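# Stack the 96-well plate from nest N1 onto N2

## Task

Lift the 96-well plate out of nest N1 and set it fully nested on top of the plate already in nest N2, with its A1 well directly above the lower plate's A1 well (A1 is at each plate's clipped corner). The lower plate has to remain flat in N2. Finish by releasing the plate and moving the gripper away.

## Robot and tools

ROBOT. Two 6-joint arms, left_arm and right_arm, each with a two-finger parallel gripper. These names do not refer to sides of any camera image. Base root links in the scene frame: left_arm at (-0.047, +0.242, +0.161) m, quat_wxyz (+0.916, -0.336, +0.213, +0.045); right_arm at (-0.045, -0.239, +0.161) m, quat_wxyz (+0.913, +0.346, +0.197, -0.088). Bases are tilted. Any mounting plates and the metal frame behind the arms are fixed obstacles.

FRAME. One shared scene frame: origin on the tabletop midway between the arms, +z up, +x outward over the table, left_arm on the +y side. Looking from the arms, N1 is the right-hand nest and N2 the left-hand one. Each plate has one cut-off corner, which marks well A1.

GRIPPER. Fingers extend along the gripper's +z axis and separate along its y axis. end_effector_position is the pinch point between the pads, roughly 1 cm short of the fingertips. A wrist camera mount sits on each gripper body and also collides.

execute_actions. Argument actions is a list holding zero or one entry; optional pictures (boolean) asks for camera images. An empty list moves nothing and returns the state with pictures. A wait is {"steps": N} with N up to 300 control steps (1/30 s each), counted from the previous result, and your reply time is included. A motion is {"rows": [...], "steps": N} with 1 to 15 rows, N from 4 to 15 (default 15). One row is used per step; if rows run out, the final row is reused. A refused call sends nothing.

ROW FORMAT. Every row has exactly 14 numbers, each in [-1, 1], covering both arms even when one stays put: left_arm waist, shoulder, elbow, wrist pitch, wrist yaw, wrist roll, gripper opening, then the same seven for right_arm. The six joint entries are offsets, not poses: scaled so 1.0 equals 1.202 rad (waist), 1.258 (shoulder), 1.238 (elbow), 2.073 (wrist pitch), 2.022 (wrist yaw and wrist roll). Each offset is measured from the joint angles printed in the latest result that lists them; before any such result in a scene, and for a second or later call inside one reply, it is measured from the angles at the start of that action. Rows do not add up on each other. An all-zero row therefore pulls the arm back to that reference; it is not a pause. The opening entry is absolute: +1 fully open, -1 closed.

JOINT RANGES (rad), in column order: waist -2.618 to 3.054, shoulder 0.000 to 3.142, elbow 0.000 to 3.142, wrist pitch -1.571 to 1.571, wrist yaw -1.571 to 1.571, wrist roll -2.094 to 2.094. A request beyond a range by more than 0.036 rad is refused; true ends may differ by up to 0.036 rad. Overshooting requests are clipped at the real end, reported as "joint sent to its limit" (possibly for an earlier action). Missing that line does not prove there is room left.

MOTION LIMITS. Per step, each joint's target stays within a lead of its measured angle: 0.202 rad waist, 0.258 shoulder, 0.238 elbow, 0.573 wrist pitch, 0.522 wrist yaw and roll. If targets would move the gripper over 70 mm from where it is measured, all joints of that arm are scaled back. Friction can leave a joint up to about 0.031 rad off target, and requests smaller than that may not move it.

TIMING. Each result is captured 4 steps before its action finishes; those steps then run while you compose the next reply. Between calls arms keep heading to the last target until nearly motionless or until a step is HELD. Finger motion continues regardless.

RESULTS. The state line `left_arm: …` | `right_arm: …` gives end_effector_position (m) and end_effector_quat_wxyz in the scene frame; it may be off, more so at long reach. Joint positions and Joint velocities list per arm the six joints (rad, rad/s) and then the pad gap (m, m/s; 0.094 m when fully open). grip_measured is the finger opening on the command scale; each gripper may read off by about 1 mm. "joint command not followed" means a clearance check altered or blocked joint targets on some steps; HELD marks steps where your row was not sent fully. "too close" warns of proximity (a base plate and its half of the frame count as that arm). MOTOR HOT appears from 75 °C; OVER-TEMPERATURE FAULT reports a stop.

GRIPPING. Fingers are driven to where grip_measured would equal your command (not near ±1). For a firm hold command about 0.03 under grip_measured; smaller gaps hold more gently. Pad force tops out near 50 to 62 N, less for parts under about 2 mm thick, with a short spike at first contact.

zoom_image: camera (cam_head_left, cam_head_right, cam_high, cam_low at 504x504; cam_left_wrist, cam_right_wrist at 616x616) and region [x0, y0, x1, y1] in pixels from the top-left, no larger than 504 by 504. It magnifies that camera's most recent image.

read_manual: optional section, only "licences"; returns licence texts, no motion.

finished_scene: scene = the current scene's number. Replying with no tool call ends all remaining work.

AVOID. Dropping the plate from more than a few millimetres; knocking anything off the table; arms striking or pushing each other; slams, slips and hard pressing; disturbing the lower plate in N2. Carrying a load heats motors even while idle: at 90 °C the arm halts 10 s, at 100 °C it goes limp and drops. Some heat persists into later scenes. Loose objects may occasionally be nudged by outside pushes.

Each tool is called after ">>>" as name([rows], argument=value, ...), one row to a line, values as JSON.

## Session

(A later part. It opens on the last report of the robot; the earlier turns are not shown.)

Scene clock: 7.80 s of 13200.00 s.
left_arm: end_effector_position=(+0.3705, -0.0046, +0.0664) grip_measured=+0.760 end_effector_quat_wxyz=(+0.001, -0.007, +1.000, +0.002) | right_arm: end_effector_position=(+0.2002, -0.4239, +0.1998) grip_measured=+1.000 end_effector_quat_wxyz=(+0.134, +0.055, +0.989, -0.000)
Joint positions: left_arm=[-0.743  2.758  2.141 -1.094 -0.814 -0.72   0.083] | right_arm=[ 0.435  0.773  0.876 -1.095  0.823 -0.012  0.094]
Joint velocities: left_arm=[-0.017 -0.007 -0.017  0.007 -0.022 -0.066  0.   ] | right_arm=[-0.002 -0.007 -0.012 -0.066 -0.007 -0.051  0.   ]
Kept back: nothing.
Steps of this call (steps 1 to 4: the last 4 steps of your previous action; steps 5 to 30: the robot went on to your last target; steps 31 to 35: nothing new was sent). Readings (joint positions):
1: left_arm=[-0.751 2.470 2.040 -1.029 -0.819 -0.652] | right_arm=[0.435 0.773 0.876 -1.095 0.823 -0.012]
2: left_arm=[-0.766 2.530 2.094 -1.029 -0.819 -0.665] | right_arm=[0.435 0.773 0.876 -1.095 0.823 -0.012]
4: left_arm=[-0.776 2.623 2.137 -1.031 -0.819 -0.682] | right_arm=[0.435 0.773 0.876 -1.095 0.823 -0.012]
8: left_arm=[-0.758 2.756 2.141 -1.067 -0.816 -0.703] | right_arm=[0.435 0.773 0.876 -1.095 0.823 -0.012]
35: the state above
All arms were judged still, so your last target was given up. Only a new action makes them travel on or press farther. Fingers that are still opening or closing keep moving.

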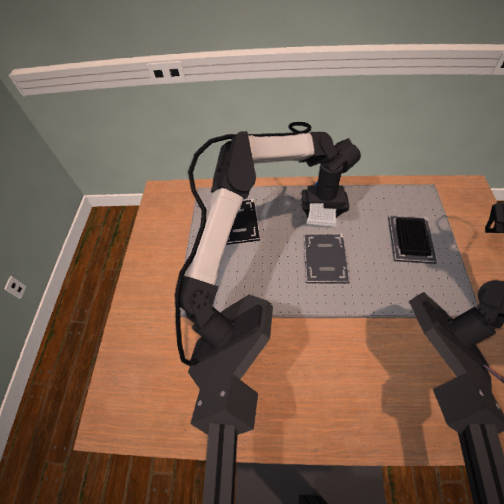

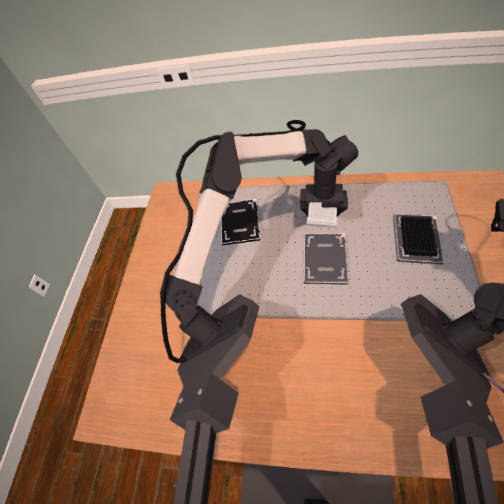

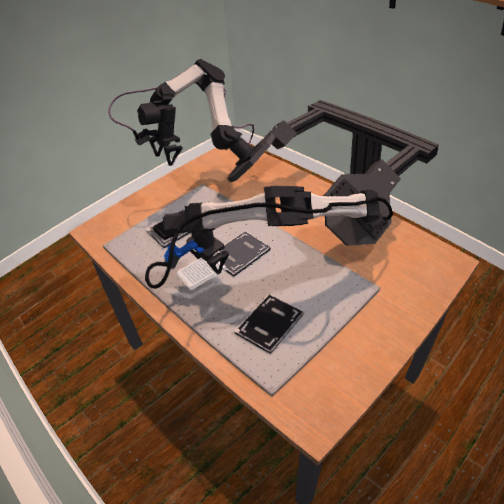

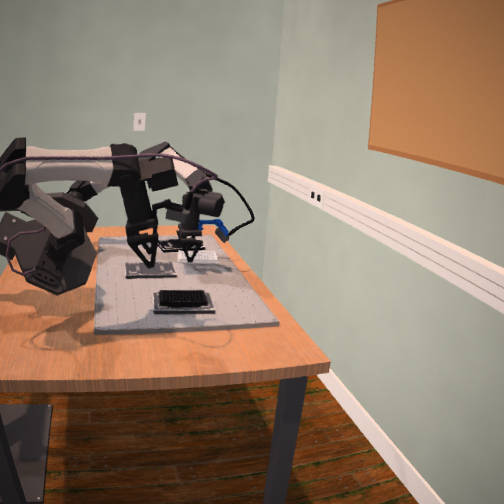

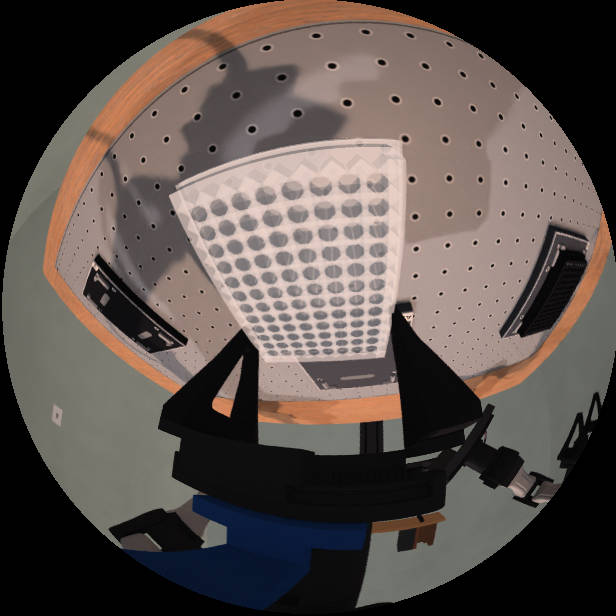

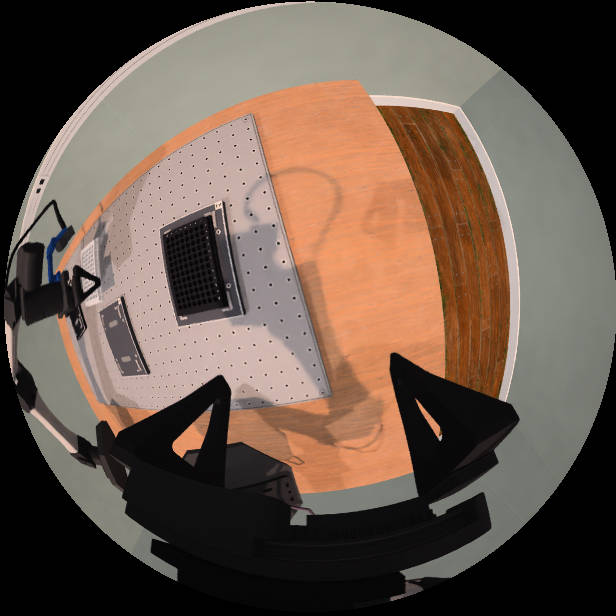

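>>> execute_actions([
  {"rows":[[0.015,0,0.01,0.03,0,0,0.68,0,0,0,0,0,0,1],[0.02,0,0.01,0.04,0,0,0.68,0,0,0,0,0,0,1],[0.03,0.01,0.01,0.05,0,0,0.68,0,0,0,0,0,0,1],[0.04,0.015,0.01,0.064,0,0,0.68,0,0,0,0,0,0,1],[0.05,0.02,0.01,0.064,0,0,0.68,0,0,0,0,0,0,1],[0.06,0.03,0.01,0.064,0,0,0.68,0,0,0,0,0,0,1],[0.066,0.036,0.01,0.064,0,0,0.68,0,0,0,0,0,0,1],[0.066,0.042,0.01,0.064,0,0,0.68,0,0,0,0,0,0,1]]},
])

>>> execute_actions([
  {"steps":15},
], pictures=true)

>>> zoom_image(camera="cam_low", region=[100,210,240,290])

Scene clock: 8.40 s of 13200.00 s.
left_arm: end_effector_position=(+0.3858, +0.0059, +0.0283) grip_measured=+0.760 end_effector_quat_wxyz=(-0.004, -0.064, +0.998, +0.001) | right_arm: end_effector_position=(+0.2002, -0.4239, +0.1998) grip_measured=+1.000 end_effector_quat_wxyz=(+0.134, +0.055, +0.989, -0.000)
Joint positions: left_arm=[-0.66   2.783  2.141 -0.99  -0.814 -0.72   0.083] | right_arm=[ 0.435  0.773  0.876 -1.095  0.823 -0.012  0.094]
Joint velocities: left_arm=[ 0.188  0.188  0.012  0.066  0.037 -0.007 -0.001] | right_arm=[ 0.007  0.002  0.002 -0.007 -0.037 -0.022  0.   ]
Steps of this call (steps 1 to 7: nothing new was sent; steps 8 to 18: the first 11 steps of this action). Readings (joint positions):
8: left_arm=[-0.742 2.758 2.141 -1.090 -0.814 -0.720] | right_arm=[0.435 0.773 0.876 -1.095 0.823 -0.012]
9: left_arm=[-0.741 2.758 2.141 -1.081 -0.814 -0.720] | right_arm=[0.435 0.773 0.876 -1.095 0.823 -0.012]
11: left_arm=[-0.732 2.758 2.141 -1.053 -0.814 -0.720] | right_arm=[0.435 0.773 0.876 -1.095 0.823 -0.012]
15: left_arm=[-0.689 2.765 2.141 -1.003 -0.814 -0.720] | right_arm=[0.435 0.773 0.876 -1.095 0.823 -0.012]
18: the state above

Scene clock: 8.90 s of 13200.00 s.
left_arm: end_effector_position=(+0.3856, +0.0023, +0.0276) grip_measured=+0.760 end_effector_quat_wxyz=(-0.001, -0.065, +0.998, -0.001) | right_arm: end_effector_position=(+0.2002, -0.4239, +0.1998) grip_measured=+1.000 end_effector_quat_wxyz=(+0.134, +0.055, +0.989, -0.000)
Joint positions: left_arm=[-0.663  2.789  2.141 -0.977 -0.815 -0.719  0.083] | right_arm=[ 0.435  0.773  0.876 -1.095  0.823 -0.012  0.094]
Joint velocities: left_arm=[-0.007 -0.027  0.007 -0.007 -0.037  0.007 -0.   ] | right_arm=[-0.032 -0.017 -0.017 -0.095 -0.037 -0.022  0.   ]
Kept back: nothing.
Steps of this call (steps 1 to 4: the last 4 steps of your previous action; steps 5 to 15: the robot went on to your last target). Readings (joint positions):
1: left_arm=[-0.659 2.785 2.141 -0.988 -0.815 -0.719] | right_arm=[0.435 0.773 0.876 -1.095 0.823 -0.012]
2: left_arm=[-0.662 2.785 2.141 -0.983 -0.815 -0.719] | right_arm=[0.435 0.773 0.876 -1.095 0.823 -0.012]
4: left_arm=[-0.663 2.789 2.141 -0.980 -0.815 -0.719] | right_arm=[0.435 0.773 0.876 -1.095 0.823 -0.012]
8: left_arm=[-0.663 2.789 2.141 -0.977 -0.815 -0.719] | right_arm=[0.435 0.773 0.876 -1.095 0.823 -0.012]
15: the state above

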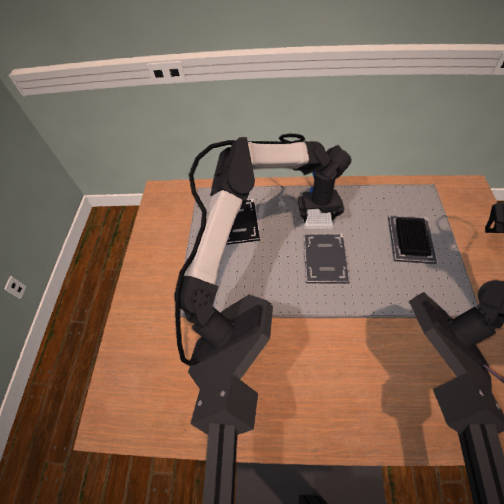

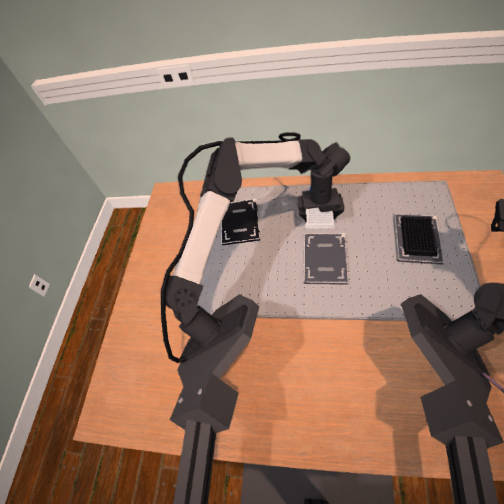

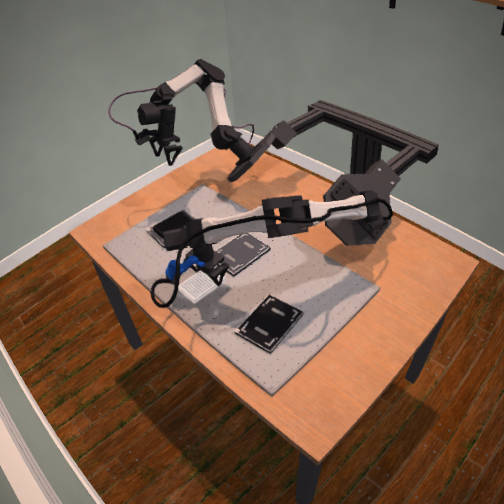

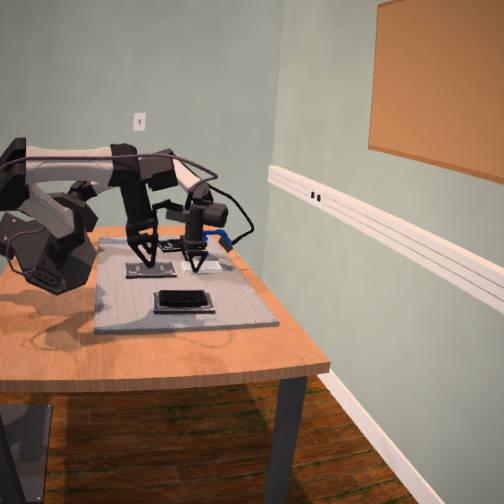

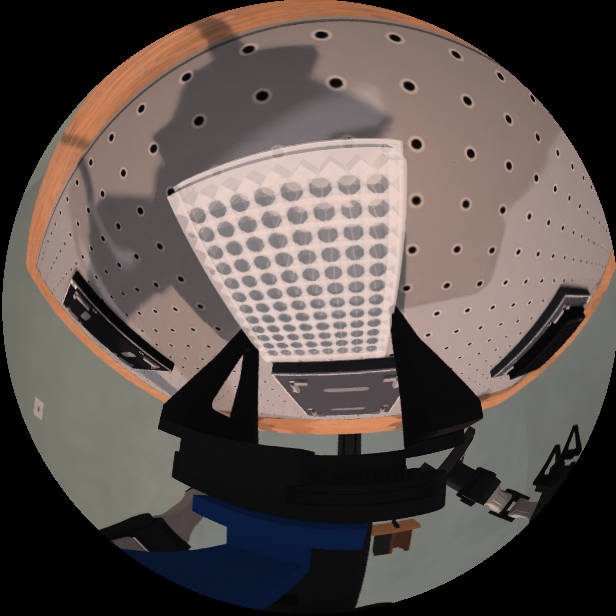

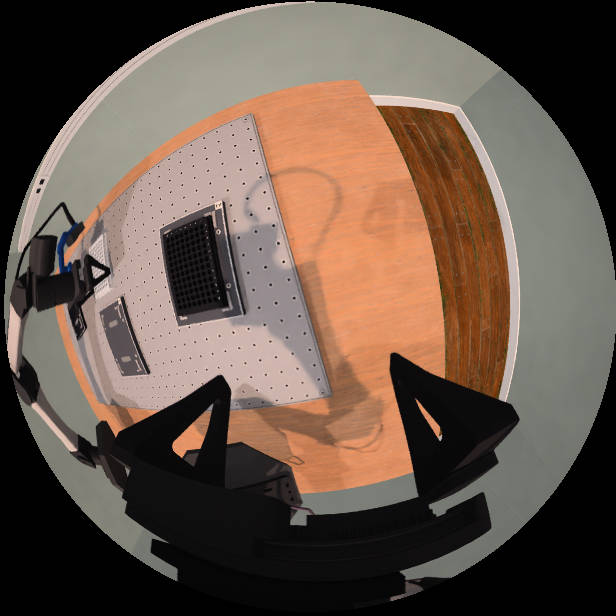

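Region (100, 210, 240, 290) of cam_low's 504x504 image, scaled by 3.600, with more detail than that image has; it fills the top 288 rows of this view, and the rest is white.

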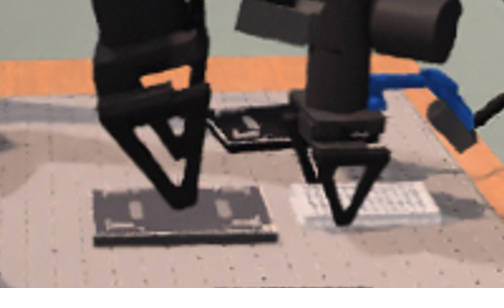

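>>> execute_actions([
  {"rows":[[0,0,0,0,0,0,1,0.285,0.834,0.557,-0.02,-0.012,0.27,1]],"steps":8},
])

>>> execute_actions([
  {"steps":25},
])

>>> execute_actions([
  {"rows":[[-0.066,-0.035,0,-0.06,0,0,1,0,0,0,0,0,0,1]],"steps":12},
])

>>> execute_actions([
  {"rows":[[0,-0.3,0,0,0,0,1,0,0,0,0,0,0,1],[0,-0.3,0,0,0,0,1,0,0,0,0,0,0,1],[0,-0.3,0,0,0,0,1,0,0,0,0,0,0,1],[0,-0.3,0,0,0,0,1,0,0,0,0,0,0,1],[0.2,-1,-0.6,0,0,0,1,0,0,0,0,0,0,1]]},
])

>>> execute_actions([
  {"steps":30},
])

Scene clock: 9.47 s of 13200.00 s.
left_arm: end_effector_position=(+0.3856, +0.0023, +0.0276) grip_measured=+1.000 end_effector_quat_wxyz=(-0.001, -0.065, +0.998, -0.001) | right_arm: end_effector_position=(+0.2612, -0.3973, +0.2457) grip_measured=+1.000 end_effector_quat_wxyz=(+0.172, +0.098, +0.978, +0.061)
Joint positions: left_arm=[-0.663  2.789  2.141 -0.977 -0.815 -0.719  0.094] | right_arm=[ 0.634  1.007  1.105 -1.148  0.823  0.25   0.094]
Joint velocities: left_arm=[-0.002  0.002  0.002 -0.037 -0.022  0.037  0.   ] | right_arm=[ 1.585  2.015  1.941  0.095 -0.037  1.341  0.   ]
Steps of this call (steps 1 to 13: the robot went on to your last target; steps 14 to 17: the first 4 steps of this action). Readings (joint positions):
14: left_arm=[-0.663 2.789 2.141 -0.977 -0.815 -0.719] | right_arm=[0.461 0.801 0.906 -1.129 0.824 0.056]
15: left_arm=[-0.663 2.789 2.141 -0.977 -0.815 -0.719] | right_arm=[0.521 0.864 0.970 -1.157 0.824 0.135]
17: the state above

Scene clock: 10.30 s of 13200.00 s.
left_arm: end_effector_position=(+0.3856, +0.0023, +0.0276) grip_measured=+1.000 end_effector_quat_wxyz=(-0.001, -0.065, +0.998, -0.001) | right_arm: end_effector_position=(+0.3813, -0.2346, +0.2339) grip_measured=+1.000 end_effector_quat_wxyz=(+0.102, +0.066, +0.990, +0.072)
Joint positions: left_arm=[-0.663  2.789  2.141 -0.977 -0.815 -0.719  0.094] | right_arm=[ 0.772  1.824  1.566 -1.119  0.799  0.524  0.094]
Joint velocities: left_arm=[-0.002 -0.012  0.002 -0.066 -0.022 -0.022  0.   ] | right_arm=[ 0.002  0.002 -0.017  0.007 -0.037 -0.022  0.   ]
Kept back: nothing.
Steps of this call (steps 1 to 4: the last 4 steps of your previous action; steps 5 to 25: the robot went on to your last target). Readings (joint positions):
1: left_arm=[-0.663 2.789 2.141 -0.977 -0.815 -0.719] | right_arm=[0.683 1.079 1.173 -1.145 0.822 0.295]
2: left_arm=[-0.663 2.789 2.141 -0.977 -0.815 -0.719] | right_arm=[0.719 1.155 1.247 -1.145 0.820 0.336]
4: left_arm=[-0.663 2.789 2.141 -0.977 -0.815 -0.719] | right_arm=[0.758 1.319 1.411 -1.142 0.817 0.402]
8: left_arm=[-0.663 2.789 2.141 -0.977 -0.815 -0.719] | right_arm=[0.772 1.604 1.566 -1.088 0.817 0.468]
25: the state above

Scene clock: 10.57 s of 13200.00 s.
left_arm: end_effector_position=(+0.3734, -0.0125, +0.0698) grip_measured=+1.000 end_effector_quat_wxyz=(+0.012, -0.013, +1.000, -0.006) | right_arm: end_effector_position=(+0.3813, -0.2346, +0.2339) grip_measured=+1.000 end_effector_quat_wxyz=(+0.102, +0.066, +0.990, +0.072)
Joint positions: left_arm=[-0.754  2.76   2.141 -1.062 -0.816 -0.719  0.094] | right_arm=[ 0.772  1.824  1.566 -1.119  0.799  0.524  0.094]
Joint velocities: left_arm=[-0.178 -0.051 -0.002 -0.154  0.007 -0.037  0.   ] | right_arm=[ 0.012  0.012 -0.032 -0.051  0.066 -0.007  0.   ]
Steps of this call (steps 1 to 8: the first 8 steps of this action). Readings (joint positions):
1: left_arm=[-0.669 2.787 2.141 -0.986 -0.816 -0.719] | right_arm=[0.772 1.824 1.566 -1.119 0.799 0.524]
2: left_arm=[-0.677 2.784 2.141 -1.007 -0.816 -0.719] | right_arm=[0.772 1.824 1.566 -1.119 0.799 0.524]
4: left_arm=[-0.706 2.775 2.141 -1.037 -0.816 -0.719] | right_arm=[0.772 1.824 1.566 -1.119 0.799 0.524]
8: the state above

Scene clock: 11.07 s of 13200.00 s.
left_arm: end_effector_position=(+0.4173, +0.1429, +0.1030) grip_measured=+1.000 end_effector_quat_wxyz=(+0.008, -0.139, +0.990, -0.011) | right_arm: end_effector_position=(+0.3813, -0.2346, +0.2339) grip_measured=+1.000 end_effector_quat_wxyz=(+0.102, +0.066, +0.990, +0.072)
Joint positions: left_arm=[-0.58   2.303  1.851 -1.046 -0.81  -0.719  0.094] | right_arm=[ 0.772  1.824  1.566 -1.119  0.799  0.524  0.094]
Joint velocities: left_arm=[ 0.979 -1.907 -1.761  0.037 -0.007  0.081  0.   ] | right_arm=[-0.002 -0.007 -0.007 -0.037 -0.022  0.037  0.   ]
Steps of this call (steps 1 to 4: the last 4 steps of your previous action; steps 5 to 15: the first 11 steps of this action, its rows measured from where the robot was after step 4). Readings (joint positions):
4: left_arm=[-0.755 2.758 2.141 -1.072 -0.816 -0.719] | right_arm=[0.772 1.824 1.566 -1.119 0.799 0.524]
5: left_arm=[-0.754 2.748 2.138 -1.073 -0.814 -0.719] | right_arm=[0.772 1.824 1.566 -1.119 0.799 0.524]
6: left_arm=[-0.754 2.731 2.132 -1.076 -0.812 -0.719] | right_arm=[0.772 1.824 1.566 -1.119 0.799 0.524]
8: left_arm=[-0.754 2.676 2.131 -1.078 -0.811 -0.719] | right_arm=[0.772 1.824 1.566 -1.119 0.799 0.524]
12: left_arm=[-0.683 2.476 1.998 -1.056 -0.809 -0.719] | right_arm=[0.772 1.824 1.566 -1.119 0.799 0.524]
15: the state above

Scene clock: 12.07 s of 13200.00 s.
left_arm: end_effector_position=(+0.3657, +0.3397, +0.2123) grip_measured=+1.000 end_effector_quat_wxyz=(+0.096, -0.289, +0.951, -0.052) | right_arm: end_effector_position=(+0.3813, -0.2346, +0.2339) grip_measured=+1.000 end_effector_quat_wxyz=(+0.102, +0.066, +0.990, +0.072)
Joint positions: left_arm=[-0.509  1.485  1.417 -1.072 -0.823 -0.719  0.094] | right_arm=[ 0.772  1.824  1.566 -1.119  0.799  0.524  0.094]
Joint velocities: left_arm=[-0.002 -0.002 -0.002 -0.007 -0.022 -0.037  0.   ] | right_arm=[ 0.002 -0.002 -0.002  0.037 -0.007 -0.007  0.   ]
Kept back: nothing.
Steps of this call (steps 1 to 4: the last 4 steps of your previous action; steps 5 to 30: the robot went on to your last target). Readings (joint positions):
1: left_arm=[-0.548 2.232 1.786 -1.044 -0.811 -0.719] | right_arm=[0.772 1.824 1.566 -1.119 0.799 0.524]
2: left_arm=[-0.522 2.155 1.714 -1.043 -0.813 -0.719] | right_arm=[0.772 1.824 1.566 -1.119 0.799 0.524]
4: left_arm=[-0.491 1.983 1.560 -1.045 -0.817 -0.719] | right_arm=[0.772 1.824 1.566 -1.119 0.799 0.524]
8: left_arm=[-0.503 1.658 1.417 -1.077 -0.815 -0.719] | right_arm=[0.772 1.824 1.566 -1.119 0.799 0.524]
30: the state above

Overshoot risk: stop slightly short.

>>> execute_actions([
  {"rows":[[0,0,0,0,0,0,1,0.008,0.8,0.57,-0.008,0.006,0,1]]},
])

>>> execute_actions([
  {"steps":40},
], pictures=true)

Scene clock: 12.53 s of 13200.00 s.
left_arm: end_effector_position=(+0.3657, +0.3397, +0.2123) grip_measured=+1.000 end_effector_quat_wxyz=(+0.096, -0.289, +0.951, -0.052) | right_arm: end_effector_position=(+0.4698, -0.0806, +0.1693) grip_measured=+1.000 end_effector_quat_wxyz=(+0.097, +0.054, +0.992, +0.061)
Joint positions: left_arm=[-0.509  1.485  1.417 -1.072 -0.823 -0.719  0.094] | right_arm=[ 0.777  2.545  2.234 -1.098  0.812  0.524  0.094]
Joint velocities: left_arm=[-0.002  0.012 -0.002 -0.037 -0.066 -0.007  0.   ] | right_arm=[-0.007  1.399  0.129 -0.037  0.022 -0.051  0.   ]
Steps of this call (steps 1 to 3: the robot went on to your last target; steps 4 to 14: the first 11 steps of this action). Readings (joint positions):
4: left_arm=[-0.509 1.485 1.417 -1.072 -0.823 -0.719] | right_arm=[0.772 1.856 1.606 -1.153 0.800 0.524]
5: left_arm=[-0.509 1.485 1.417 -1.072 -0.823 -0.719] | right_arm=[0.772 1.919 1.695 -1.172 0.805 0.524]
7: left_arm=[-0.509 1.485 1.417 -1.072 -0.823 -0.719] | right_arm=[0.773 2.071 1.872 -1.153 0.809 0.524]
11: left_arm=[-0.509 1.485 1.417 -1.072 -0.823 -0.719] | right_arm=[0.776 2.387 2.187 -1.116 0.812 0.524]
14: the state above

Scene clock: 13.87 s of 13200.00 s.
left_arm: end_effector_position=(+0.3657, +0.3397, +0.2123) grip_measured=+1.000 end_effector_quat_wxyz=(+0.096, -0.289, +0.951, -0.052) | right_arm: end_effector_position=(+0.3960, -0.0104, +0.0734) grip_measured=+1.000 end_effector_quat_wxyz=(+0.010, -0.055, +0.998, +0.006)
Joint positions: left_arm=[-0.509  1.485  1.417 -1.072 -0.823 -0.719  0.094] | right_arm=[ 0.777  2.827  2.245 -1.129  0.806  0.524  0.094]
Joint velocities: left_arm=[ 0.002  0.012 -0.007 -0.022 -0.007 -0.022  0.   ] | right_arm=[ 0.012 -0.022  0.012 -0.051  0.007 -0.022  0.   ]
Kept back: nothing.
Steps of this call (steps 1 to 4: the last 4 steps of your previous action; steps 5 to 40: the robot went on to your last target). Readings (joint positions):
1: left_arm=[-0.509 1.485 1.417 -1.072 -0.823 -0.719] | right_arm=[0.777 2.594 2.237 -1.098 0.812 0.524]
2: left_arm=[-0.509 1.485 1.417 -1.072 -0.823 -0.719] | right_arm=[0.777 2.644 2.239 -1.098 0.812 0.524]
4: left_arm=[-0.509 1.485 1.417 -1.072 -0.823 -0.719] | right_arm=[0.777 2.744 2.245 -1.099 0.812 0.524]
8: left_arm=[-0.509 1.485 1.417 -1.072 -0.823 -0.719] | right_arm=[0.777 2.871 2.245 -1.119 0.807 0.524]
40: the state above

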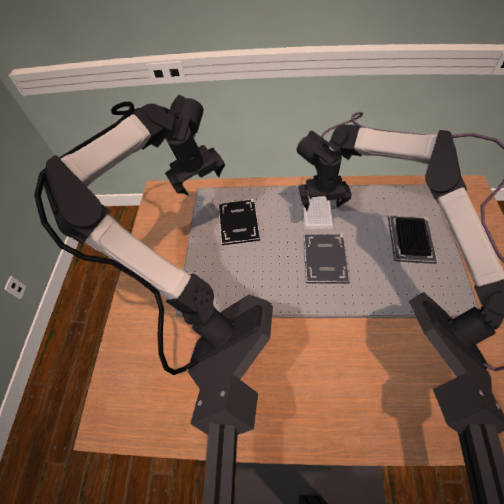

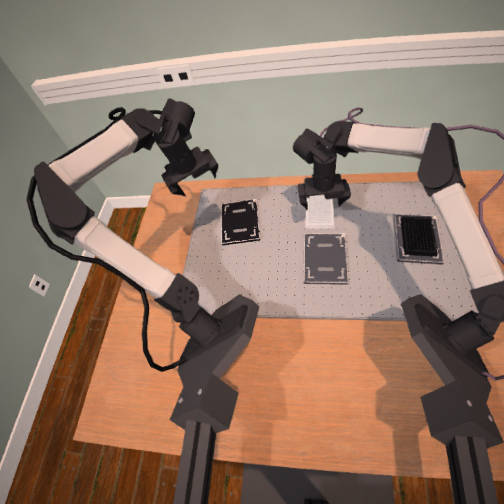

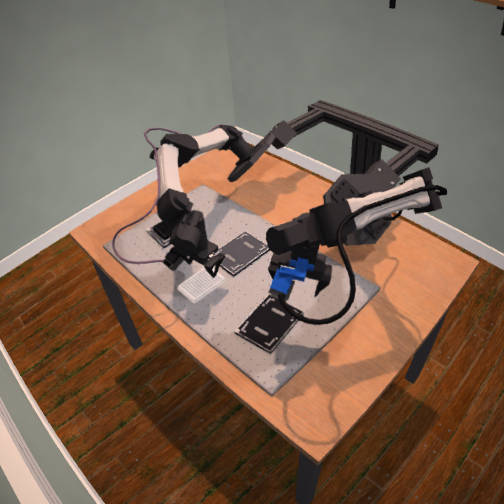

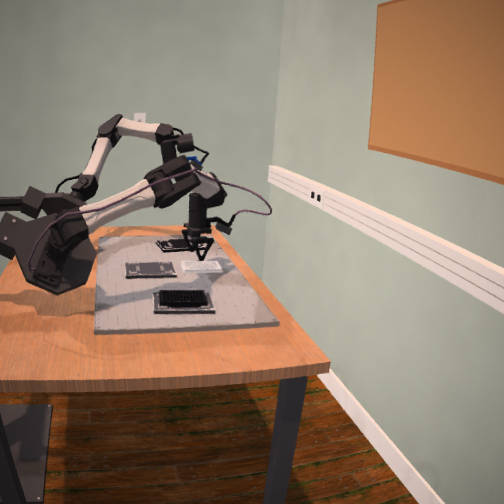

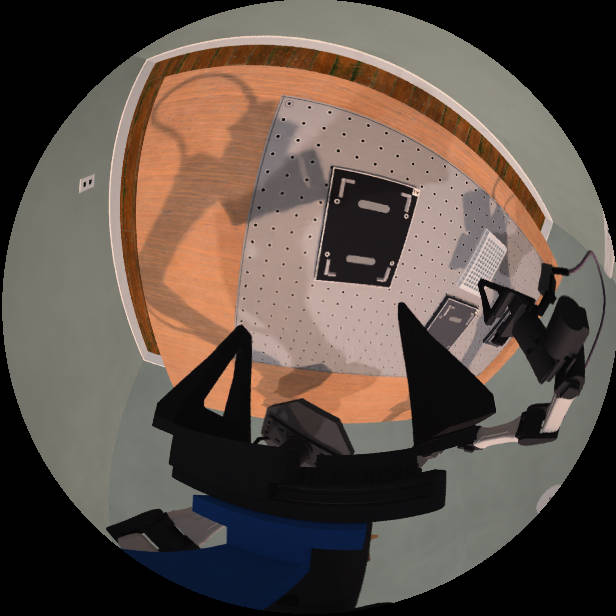

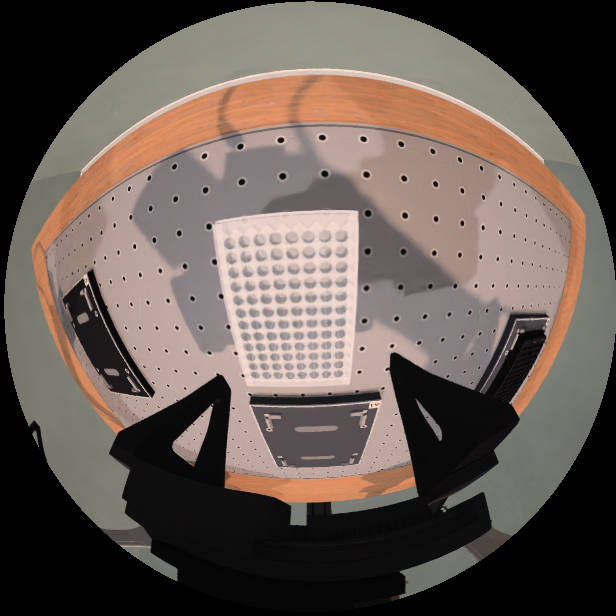

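>>> execute_actions([
  {"rows":[[0,0,0,0,0,0,1,-0.02,0.048,-0.02,0.03,0,0,1]]},
])

>>> execute_actions([
  {"steps":15},
], pictures=true)

Scene clock: 14.40 s of 13200.00 s.
left_arm: end_effector_position=(+0.3657, +0.3397, +0.2123) grip_measured=+1.000 end_effector_quat_wxyz=(+0.096, -0.289, +0.951, -0.052) | right_arm: end_effector_position=(+0.3868, +0.0025, +0.0518) grip_measured=+1.000 end_effector_quat_wxyz=(+0.004, -0.056, +0.998, +0.002)
Joint positions: left_arm=[-0.509  1.485  1.417 -1.072 -0.823 -0.719  0.094] | right_arm=[ 0.767  2.881  2.245 -1.084  0.807  0.524  0.094]
Joint velocities: left_arm=[-0.002  0.007  0.002 -0.066 -0.022  0.037  0.   ] | right_arm=[ 0.002 -0.012 -0.022  0.081  0.066 -0.022  0.   ]
Steps of this call (steps 1 to 5: the robot went on to your last target; steps 6 to 16: the first 11 steps of this action). Readings (joint positions):
6: left_arm=[-0.509 1.485 1.417 -1.072 -0.823 -0.719] | right_arm=[0.776 2.830 2.245 -1.124 0.807 0.524]
7: left_arm=[-0.509 1.485 1.417 -1.072 -0.823 -0.719] | right_arm=[0.776 2.835 2.245 -1.113 0.807 0.524]
9: left_arm=[-0.509 1.485 1.417 -1.072 -0.823 -0.719] | right_arm=[0.773 2.851 2.245 -1.097 0.807 0.524]
13: left_arm=[-0.509 1.485 1.417 -1.072 -0.823 -0.719] | right_arm=[0.768 2.878 2.245 -1.087 0.807 0.524]
16: the state above

Scene clock: 14.90 s of 13200.00 s.
left_arm: end_effector_position=(+0.3657, +0.3397, +0.2123) grip_measured=+1.000 end_effector_quat_wxyz=(+0.096, -0.289, +0.951, -0.052) | right_arm: end_effector_position=(+0.3878, +0.0033, +0.0518) grip_measured=+1.000 end_effector_quat_wxyz=(+0.006, -0.053, +0.999, +0.004)
Joint positions: left_arm=[-0.509  1.485  1.417 -1.072 -0.823 -0.719  0.094] | right_arm=[ 0.767  2.881  2.245 -1.077  0.807  0.524  0.094]
Joint velocities: left_arm=[ 0.027  0.002  0.007 -0.066 -0.037  0.007  0.   ] | right_arm=[-0.017  0.002 -0.012 -0.007 -0.066  0.022  0.   ]
Kept back: nothing.
Steps of this call (steps 1 to 4: the last 4 steps of your previous action; steps 5 to 15: the robot went on to your last target). Readings (joint positions):
1: left_arm=[-0.509 1.485 1.417 -1.072 -0.823 -0.719] | right_arm=[0.767 2.881 2.245 -1.082 0.807 0.524]
2: left_arm=[-0.509 1.485 1.417 -1.072 -0.823 -0.719] | right_arm=[0.767 2.881 2.245 -1.080 0.807 0.524]
4: left_arm=[-0.509 1.485 1.417 -1.072 -0.823 -0.719] | right_arm=[0.767 2.881 2.245 -1.080 0.807 0.524]
8: left_arm=[-0.509 1.485 1.417 -1.072 -0.823 -0.719] | right_arm=[0.767 2.881 2.245 -1.078 0.807 0.524]
15: the state above
All arms were judged still, so your last target was given up. Only a new action makes them travel on or press farther. Fingers that are still opening or closing keep moving.

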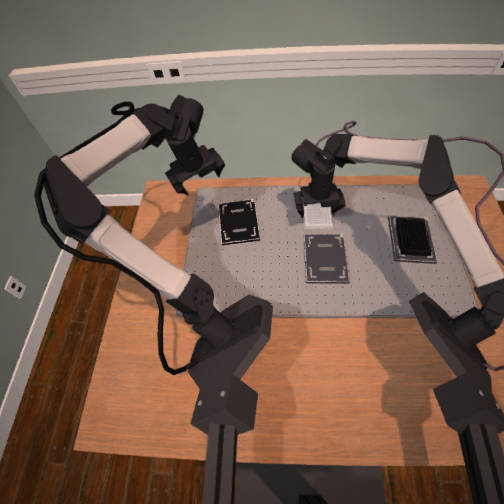

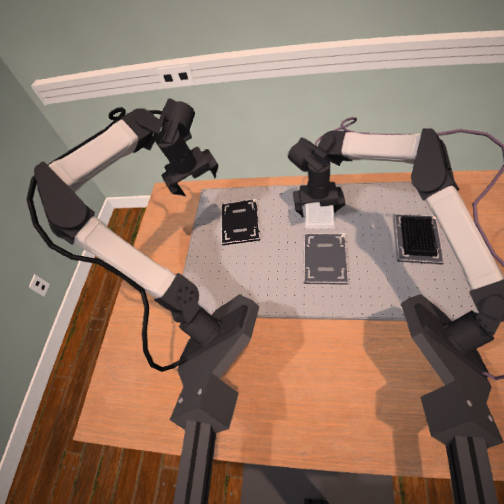

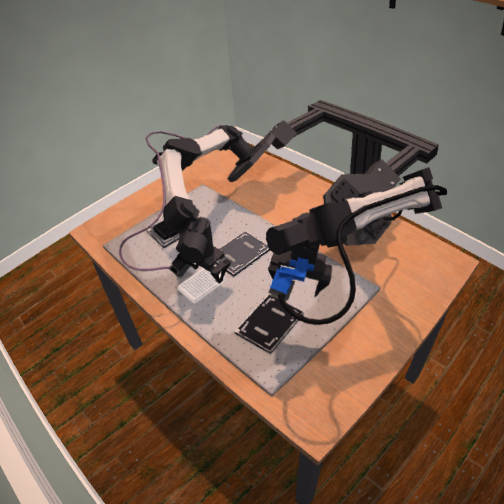

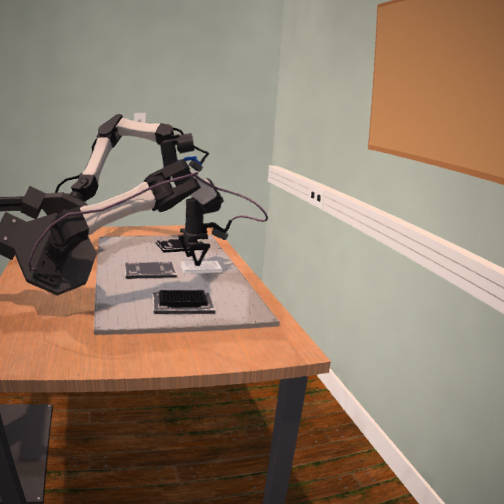

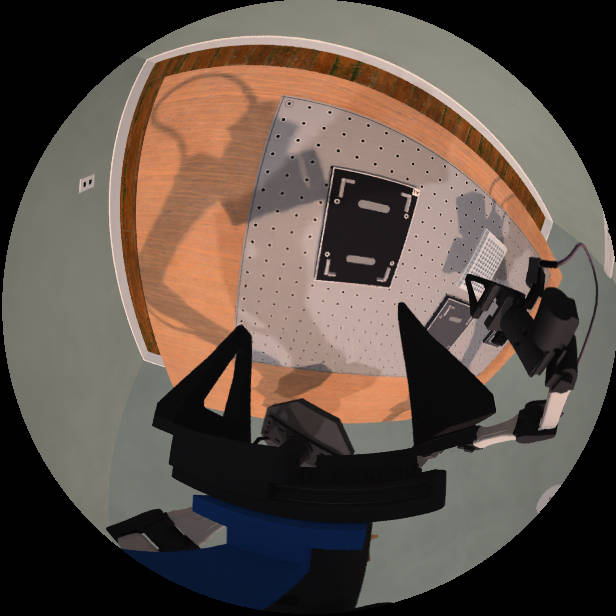

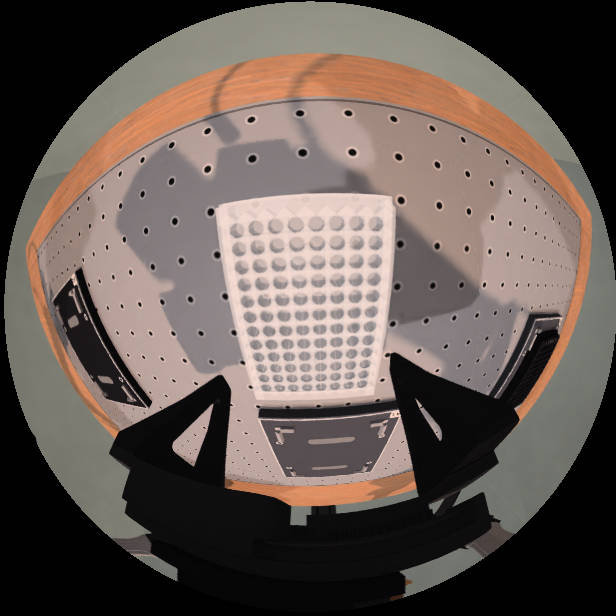

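>>> execute_actions([
  {"rows":[[0,0,0,0,0,0,1,-0.02,0,-0.02,0.01,0,0.025,1],[0,0,0,0,0,0,1,-0.02,0,-0.03,0.02,0,0.025,1],[0,0,0,0,0,0,1,-0.03,0,-0.045,0.03,0,0.025,1],[0,0,0,0,0,0,1,-0.04,0,-0.06,0.045,0,0.025,1]]},
])

>>> execute_actions([
  {"steps":15},
], pictures=true)

Scene clock: 15.40 s of 13200.00 s.
left_arm: end_effector_position=(+0.3657, +0.3397, +0.2123) grip_measured=+1.000 end_effector_quat_wxyz=(+0.096, -0.289, +0.951, -0.052) | right_arm: end_effector_position=(+0.3874, -0.0037, +0.0302) grip_measured=+1.000 end_effector_quat_wxyz=(-0.002, -0.012, +1.000, +0.002)
Joint positions: left_arm=[-0.509  1.485  1.417 -1.072 -0.823 -0.719  0.094] | right_arm=[ 0.727  2.877  2.195 -1.009  0.807  0.562  0.094]
Joint velocities: left_arm=[-0.002  0.007 -0.002 -0.051 -0.022 -0.007  0.   ] | right_arm=[-0.051 -0.012  0.007  0.11  -0.051  0.051  0.   ]
Steps of this call (steps 1 to 4: nothing new was sent; steps 5 to 15: the first 11 steps of this action). Readings (joint positions):
5: left_arm=[-0.509 1.485 1.417 -1.072 -0.823 -0.719] | right_arm=[0.767 2.881 2.245 -1.077 0.807 0.530]
6: left_arm=[-0.509 1.485 1.417 -1.072 -0.823 -0.719] | right_arm=[0.766 2.881 2.245 -1.073 0.807 0.537]
8: left_arm=[-0.509 1.485 1.417 -1.072 -0.823 -0.719] | right_arm=[0.761 2.878 2.229 -1.049 0.807 0.548]
12: left_arm=[-0.509 1.485 1.417 -1.072 -0.823 -0.719] | right_arm=[0.738 2.877 2.197 -1.018 0.807 0.558]
15: the state above

Scene clock: 15.90 s of 13200.00 s.
left_arm: end_effector_position=(+0.3657, +0.3397, +0.2123) grip_measured=+1.000 end_effector_quat_wxyz=(+0.096, -0.289, +0.951, -0.052) | right_arm: end_effector_position=(+0.3896, -0.0025, +0.0299) grip_measured=+1.000 end_effector_quat_wxyz=(+0.002, -0.005, +1.000, +0.005)
Joint positions: left_arm=[-0.509  1.485  1.417 -1.072 -0.823 -0.719  0.094] | right_arm=[ 0.726  2.877  2.195 -0.995  0.807  0.566  0.094]
Joint velocities: left_arm=[ 0.002  0.002  0.002  0.066  0.007 -0.081  0.   ] | right_arm=[ 0.007  0.002 -0.012  0.066 -0.022 -0.051  0.   ]
Kept back: nothing.
Steps of this call (steps 1 to 4: the last 4 steps of your previous action; steps 5 to 15: the robot went on to your last target). Readings (joint positions):
1: left_arm=[-0.509 1.485 1.417 -1.072 -0.823 -0.719] | right_arm=[0.726 2.877 2.195 -1.006 0.807 0.563]
2: left_arm=[-0.509 1.485 1.417 -1.072 -0.823 -0.719] | right_arm=[0.726 2.877 2.195 -1.003 0.807 0.564]
4: left_arm=[-0.509 1.485 1.417 -1.072 -0.823 -0.719] | right_arm=[0.726 2.877 2.195 -1.000 0.807 0.565]
8: left_arm=[-0.509 1.485 1.417 -1.072 -0.823 -0.719] | right_arm=[0.726 2.877 2.195 -0.997 0.807 0.565]
15: the state above

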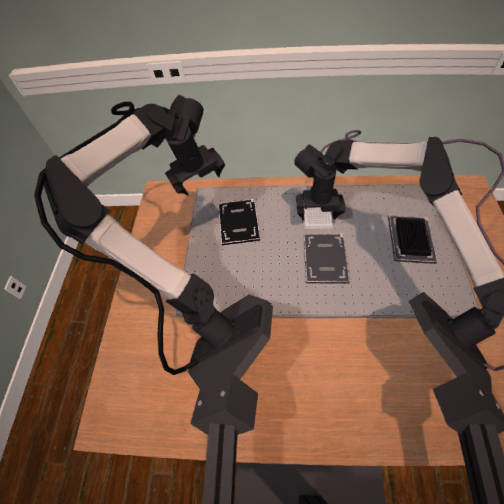

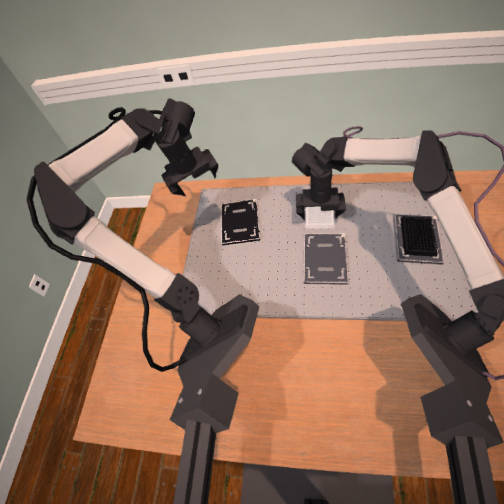

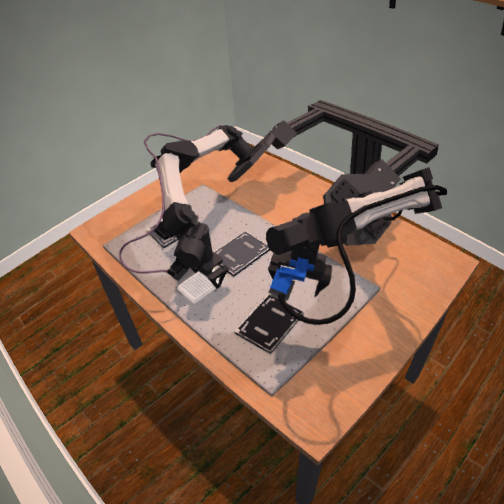

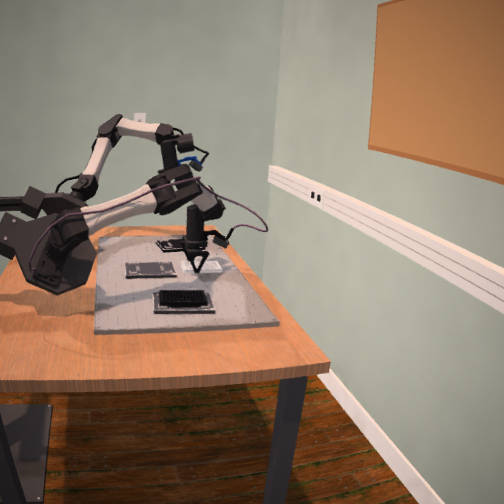

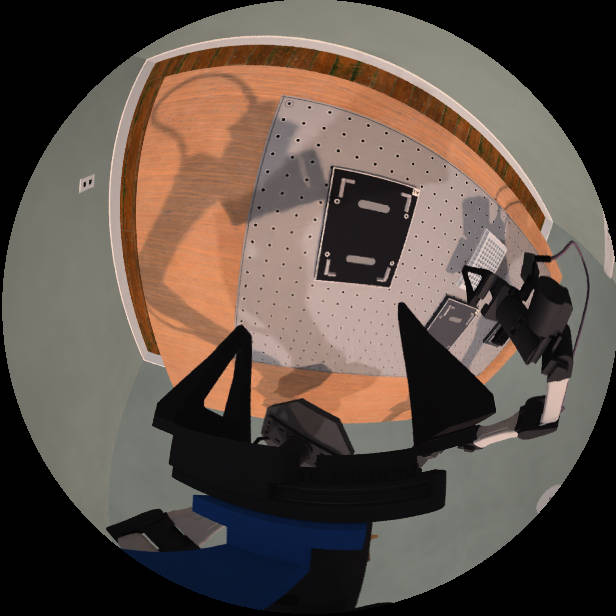

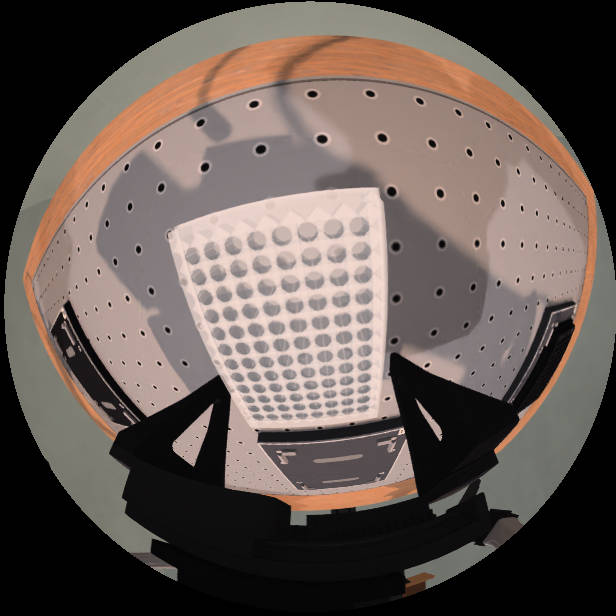

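>>> execute_actions([
  {"rows":[[0,0,0,0,0,0,1,0,0,0,0,0,0,0.7]],"steps":8},
])

>>> execute_actions([
  {"rows":[[0,0,0,0,0,0,1,0.025,-0.02,0.03,-0.04,0,0,0.7],[0,0,0,0,0,0,1,0.025,-0.02,0.03,-0.05,0,0,0.7],[0,0,0,0,0,0,1,0.048,-0.045,0.055,-0.07,0,0,0.7]]},
])

>>> execute_actions([
  {"rows":[[0,0,0,0,0,0,1,0,-0.06,0,0,0,0,0.7],[0,0,0,0,0,0,1,0,-0.12,-0.03,0,0,0,0.7],[0,0,0,0,0,0,1,-0.01,-0.18,-0.08,0,0,-0.02,0.7],[0,0,0,0,0,0,1,-0.02,-0.24,-0.13,0,0,-0.04,0.7],[0,0,0,0,0,0,1,-0.03,-0.3,-0.18,0.01,0,-0.06,0.7],[0,0,0,0,0,0,1,-0.04,-0.36,-0.23,0.02,0,-0.08,0.7],[0,0,0,0,0,0,1,-0.06,-0.42,-0.28,0.03,0,-0.1,0.7],[0,0,0,0,0,0,1,-0.08,-0.48,-0.33,0.04,0,-0.12,0.7],[0,0,0,0,0,0,1,-0.1,-0.54,-0.38,0.05,0,-0.14,0.7],[0,0,0,0,0,0,1,-0.12,-0.6,-0.43,0.06,0,-0.16,0.7]]},
])

>>> execute_actions([
  {"steps":15},
])

Scene clock: 16.47 s of 13200.00 s.
left_arm: end_effector_position=(+0.3657, +0.3397, +0.2123) grip_measured=+1.000 end_effector_quat_wxyz=(+0.096, -0.289, +0.951, -0.052) | right_arm: end_effector_position=(+0.3897, -0.0024, +0.0299) grip_measured=+0.741 end_effector_quat_wxyz=(+0.002, -0.005, +1.000, +0.005)
Joint positions: left_arm=[-0.509  1.485  1.417 -1.072 -0.823 -0.719  0.094] | right_arm=[ 0.726  2.877  2.195 -0.995  0.807  0.566  0.082]
Joint velocities: left_arm=[-0.002 -0.002 -0.012 -0.022  0.007 -0.037  0.   ] | right_arm=[-0.002 -0.022 -0.017 -0.007 -0.007 -0.037  0.001]
Steps of this call (steps 1 to 13: the robot went on to your last target; steps 14 to 17: the first 4 steps of this action). Readings (joint positions):
14: left_arm=[-0.509 1.485 1.417 -1.072 -0.823 -0.719] | right_arm=[0.726 2.877 2.195 -0.995 0.807 0.566]
15: left_arm=[-0.509 1.485 1.417 -1.072 -0.823 -0.719] | right_arm=[0.726 2.877 2.195 -0.995 0.807 0.566]
17: the state above

Scene clock: 16.97 s of 13200.00 s.
left_arm: end_effector_position=(+0.3657, +0.3397, +0.2123) grip_measured=+1.000 end_effector_quat_wxyz=(+0.096, -0.289, +0.951, -0.052) | right_arm: end_effector_position=(+0.4018, -0.0054, +0.0836) grip_measured=+0.741 end_effector_quat_wxyz=(+0.025, -0.027, +0.999, +0.015)
Joint positions: left_arm=[-0.509  1.485  1.417 -1.072 -0.823 -0.719  0.094] | right_arm=[ 0.792  2.816  2.247 -1.108  0.807  0.566  0.082]
Joint velocities: left_arm=[ 0.002  0.007 -0.002 -0.066 -0.007 -0.022  0.   ] | right_arm=[ 0.027 -0.071  0.042 -0.081  0.007 -0.081 -0.   ]
Steps of this call (steps 1 to 4: the last 4 steps of your previous action; steps 5 to 15: the first 11 steps of this action, its rows measured from where the robot was after step 4). Readings (joint positions):
4: left_arm=[-0.509 1.485 1.417 -1.072 -0.823 -0.719] | right_arm=[0.726 2.877 2.195 -0.995 0.807 0.566]
5: left_arm=[-0.509 1.485 1.417 -1.072 -0.823 -0.719] | right_arm=[0.728 2.877 2.197 -1.002 0.807 0.566]
6: left_arm=[-0.509 1.485 1.417 -1.072 -0.823 -0.719] | right_arm=[0.730 2.876 2.200 -1.018 0.807 0.566]
8: left_arm=[-0.509 1.485 1.417 -1.072 -0.823 -0.719] | right_arm=[0.743 2.867 2.214 -1.061 0.807 0.566]
12: left_arm=[-0.509 1.485 1.417 -1.072 -0.823 -0.719] | right_arm=[0.780 2.832 2.238 -1.100 0.807 0.566]
15: the state above

Scene clock: 17.47 s of 13200.00 s.
left_arm: end_effector_position=(+0.3657, +0.3397, +0.2123) grip_measured=+1.000 end_effector_quat_wxyz=(+0.096, -0.289, +0.951, -0.052) | right_arm: end_effector_position=(+0.4327, -0.1606, +0.1757) grip_measured=+0.741 end_effector_quat_wxyz=(+0.079, +0.000, +0.996, +0.048)
Joint positions: left_arm=[-0.509  1.485  1.417 -1.072 -0.823 -0.719  0.094] | right_arm=[ 0.722  2.21   1.836 -1.044  0.801  0.386  0.082]
Joint velocities: left_arm=[-0.007  0.007 -0.002 -0.051  0.007  0.037  0.   ] | right_arm=[-0.701 -2.161 -1.355  0.256  0.037 -0.857  0.001]
Steps of this call (steps 1 to 4: the last 4 steps of your previous action; steps 5 to 15: the first 11 steps of this action, its rows measured from where the robot was after step 4). Readings (joint positions):
4: left_arm=[-0.509 1.485 1.417 -1.072 -0.823 -0.719] | right_arm=[0.792 2.814 2.248 -1.118 0.807 0.566]
5: left_arm=[-0.509 1.485 1.417 -1.072 -0.823 -0.719] | right_arm=[0.792 2.809 2.248 -1.119 0.806 0.566]
6: left_arm=[-0.509 1.485 1.417 -1.072 -0.823 -0.719] | right_arm=[0.792 2.793 2.239 -1.117 0.804 0.566]
8: left_arm=[-0.509 1.485 1.417 -1.072 -0.823 -0.719] | right_arm=[0.792 2.713 2.177 -1.115 0.802 0.553]
12: left_arm=[-0.509 1.485 1.417 -1.072 -0.823 -0.719] | right_arm=[0.775 2.442 1.990 -1.085 0.801 0.471]
15: the state above

Scene clock: 17.97 s of 13200.00 s.
left_arm: end_effector_position=(+0.3657, +0.3397, +0.2123) grip_measured=+1.000 end_effector_quat_wxyz=(+0.096, -0.289, +0.951, -0.052) | right_arm: end_effector_position=(+0.4351, -0.2215, +0.1752) grip_measured=+0.741 end_effector_quat_wxyz=(+0.089, -0.002, +0.995, +0.035)
Joint positions: left_arm=[-0.509  1.485  1.417 -1.072 -0.823 -0.719  0.094] | right_arm=[ 0.643  2.055  1.736 -1.003  0.816  0.256  0.082]
Joint velocities: left_arm=[-0.017 -0.007  0.002 -0.037 -0.037 -0.022  0.   ] | right_arm=[ 0.022  0.007 -0.017 -0.007 -0.066 -0.051 -0.001]
Kept back: nothing.
Steps of this call (steps 1 to 4: the last 4 steps of your previous action; steps 5 to 15: the robot went on to your last target). Readings (joint positions):
1: left_arm=[-0.509 1.485 1.417 -1.072 -0.823 -0.719] | right_arm=[0.698 2.141 1.799 -1.039 0.801 0.360]
2: left_arm=[-0.509 1.485 1.417 -1.072 -0.823 -0.719] | right_arm=[0.674 2.087 1.778 -1.037 0.804 0.338]
4: left_arm=[-0.509 1.485 1.417 -1.072 -0.823 -0.719] | right_arm=[0.640 2.027 1.772 -1.026 0.814 0.308]
8: left_arm=[-0.509 1.485 1.417 -1.072 -0.823 -0.719] | right_arm=[0.636 2.022 1.761 -1.003 0.820 0.275]
15: the state above


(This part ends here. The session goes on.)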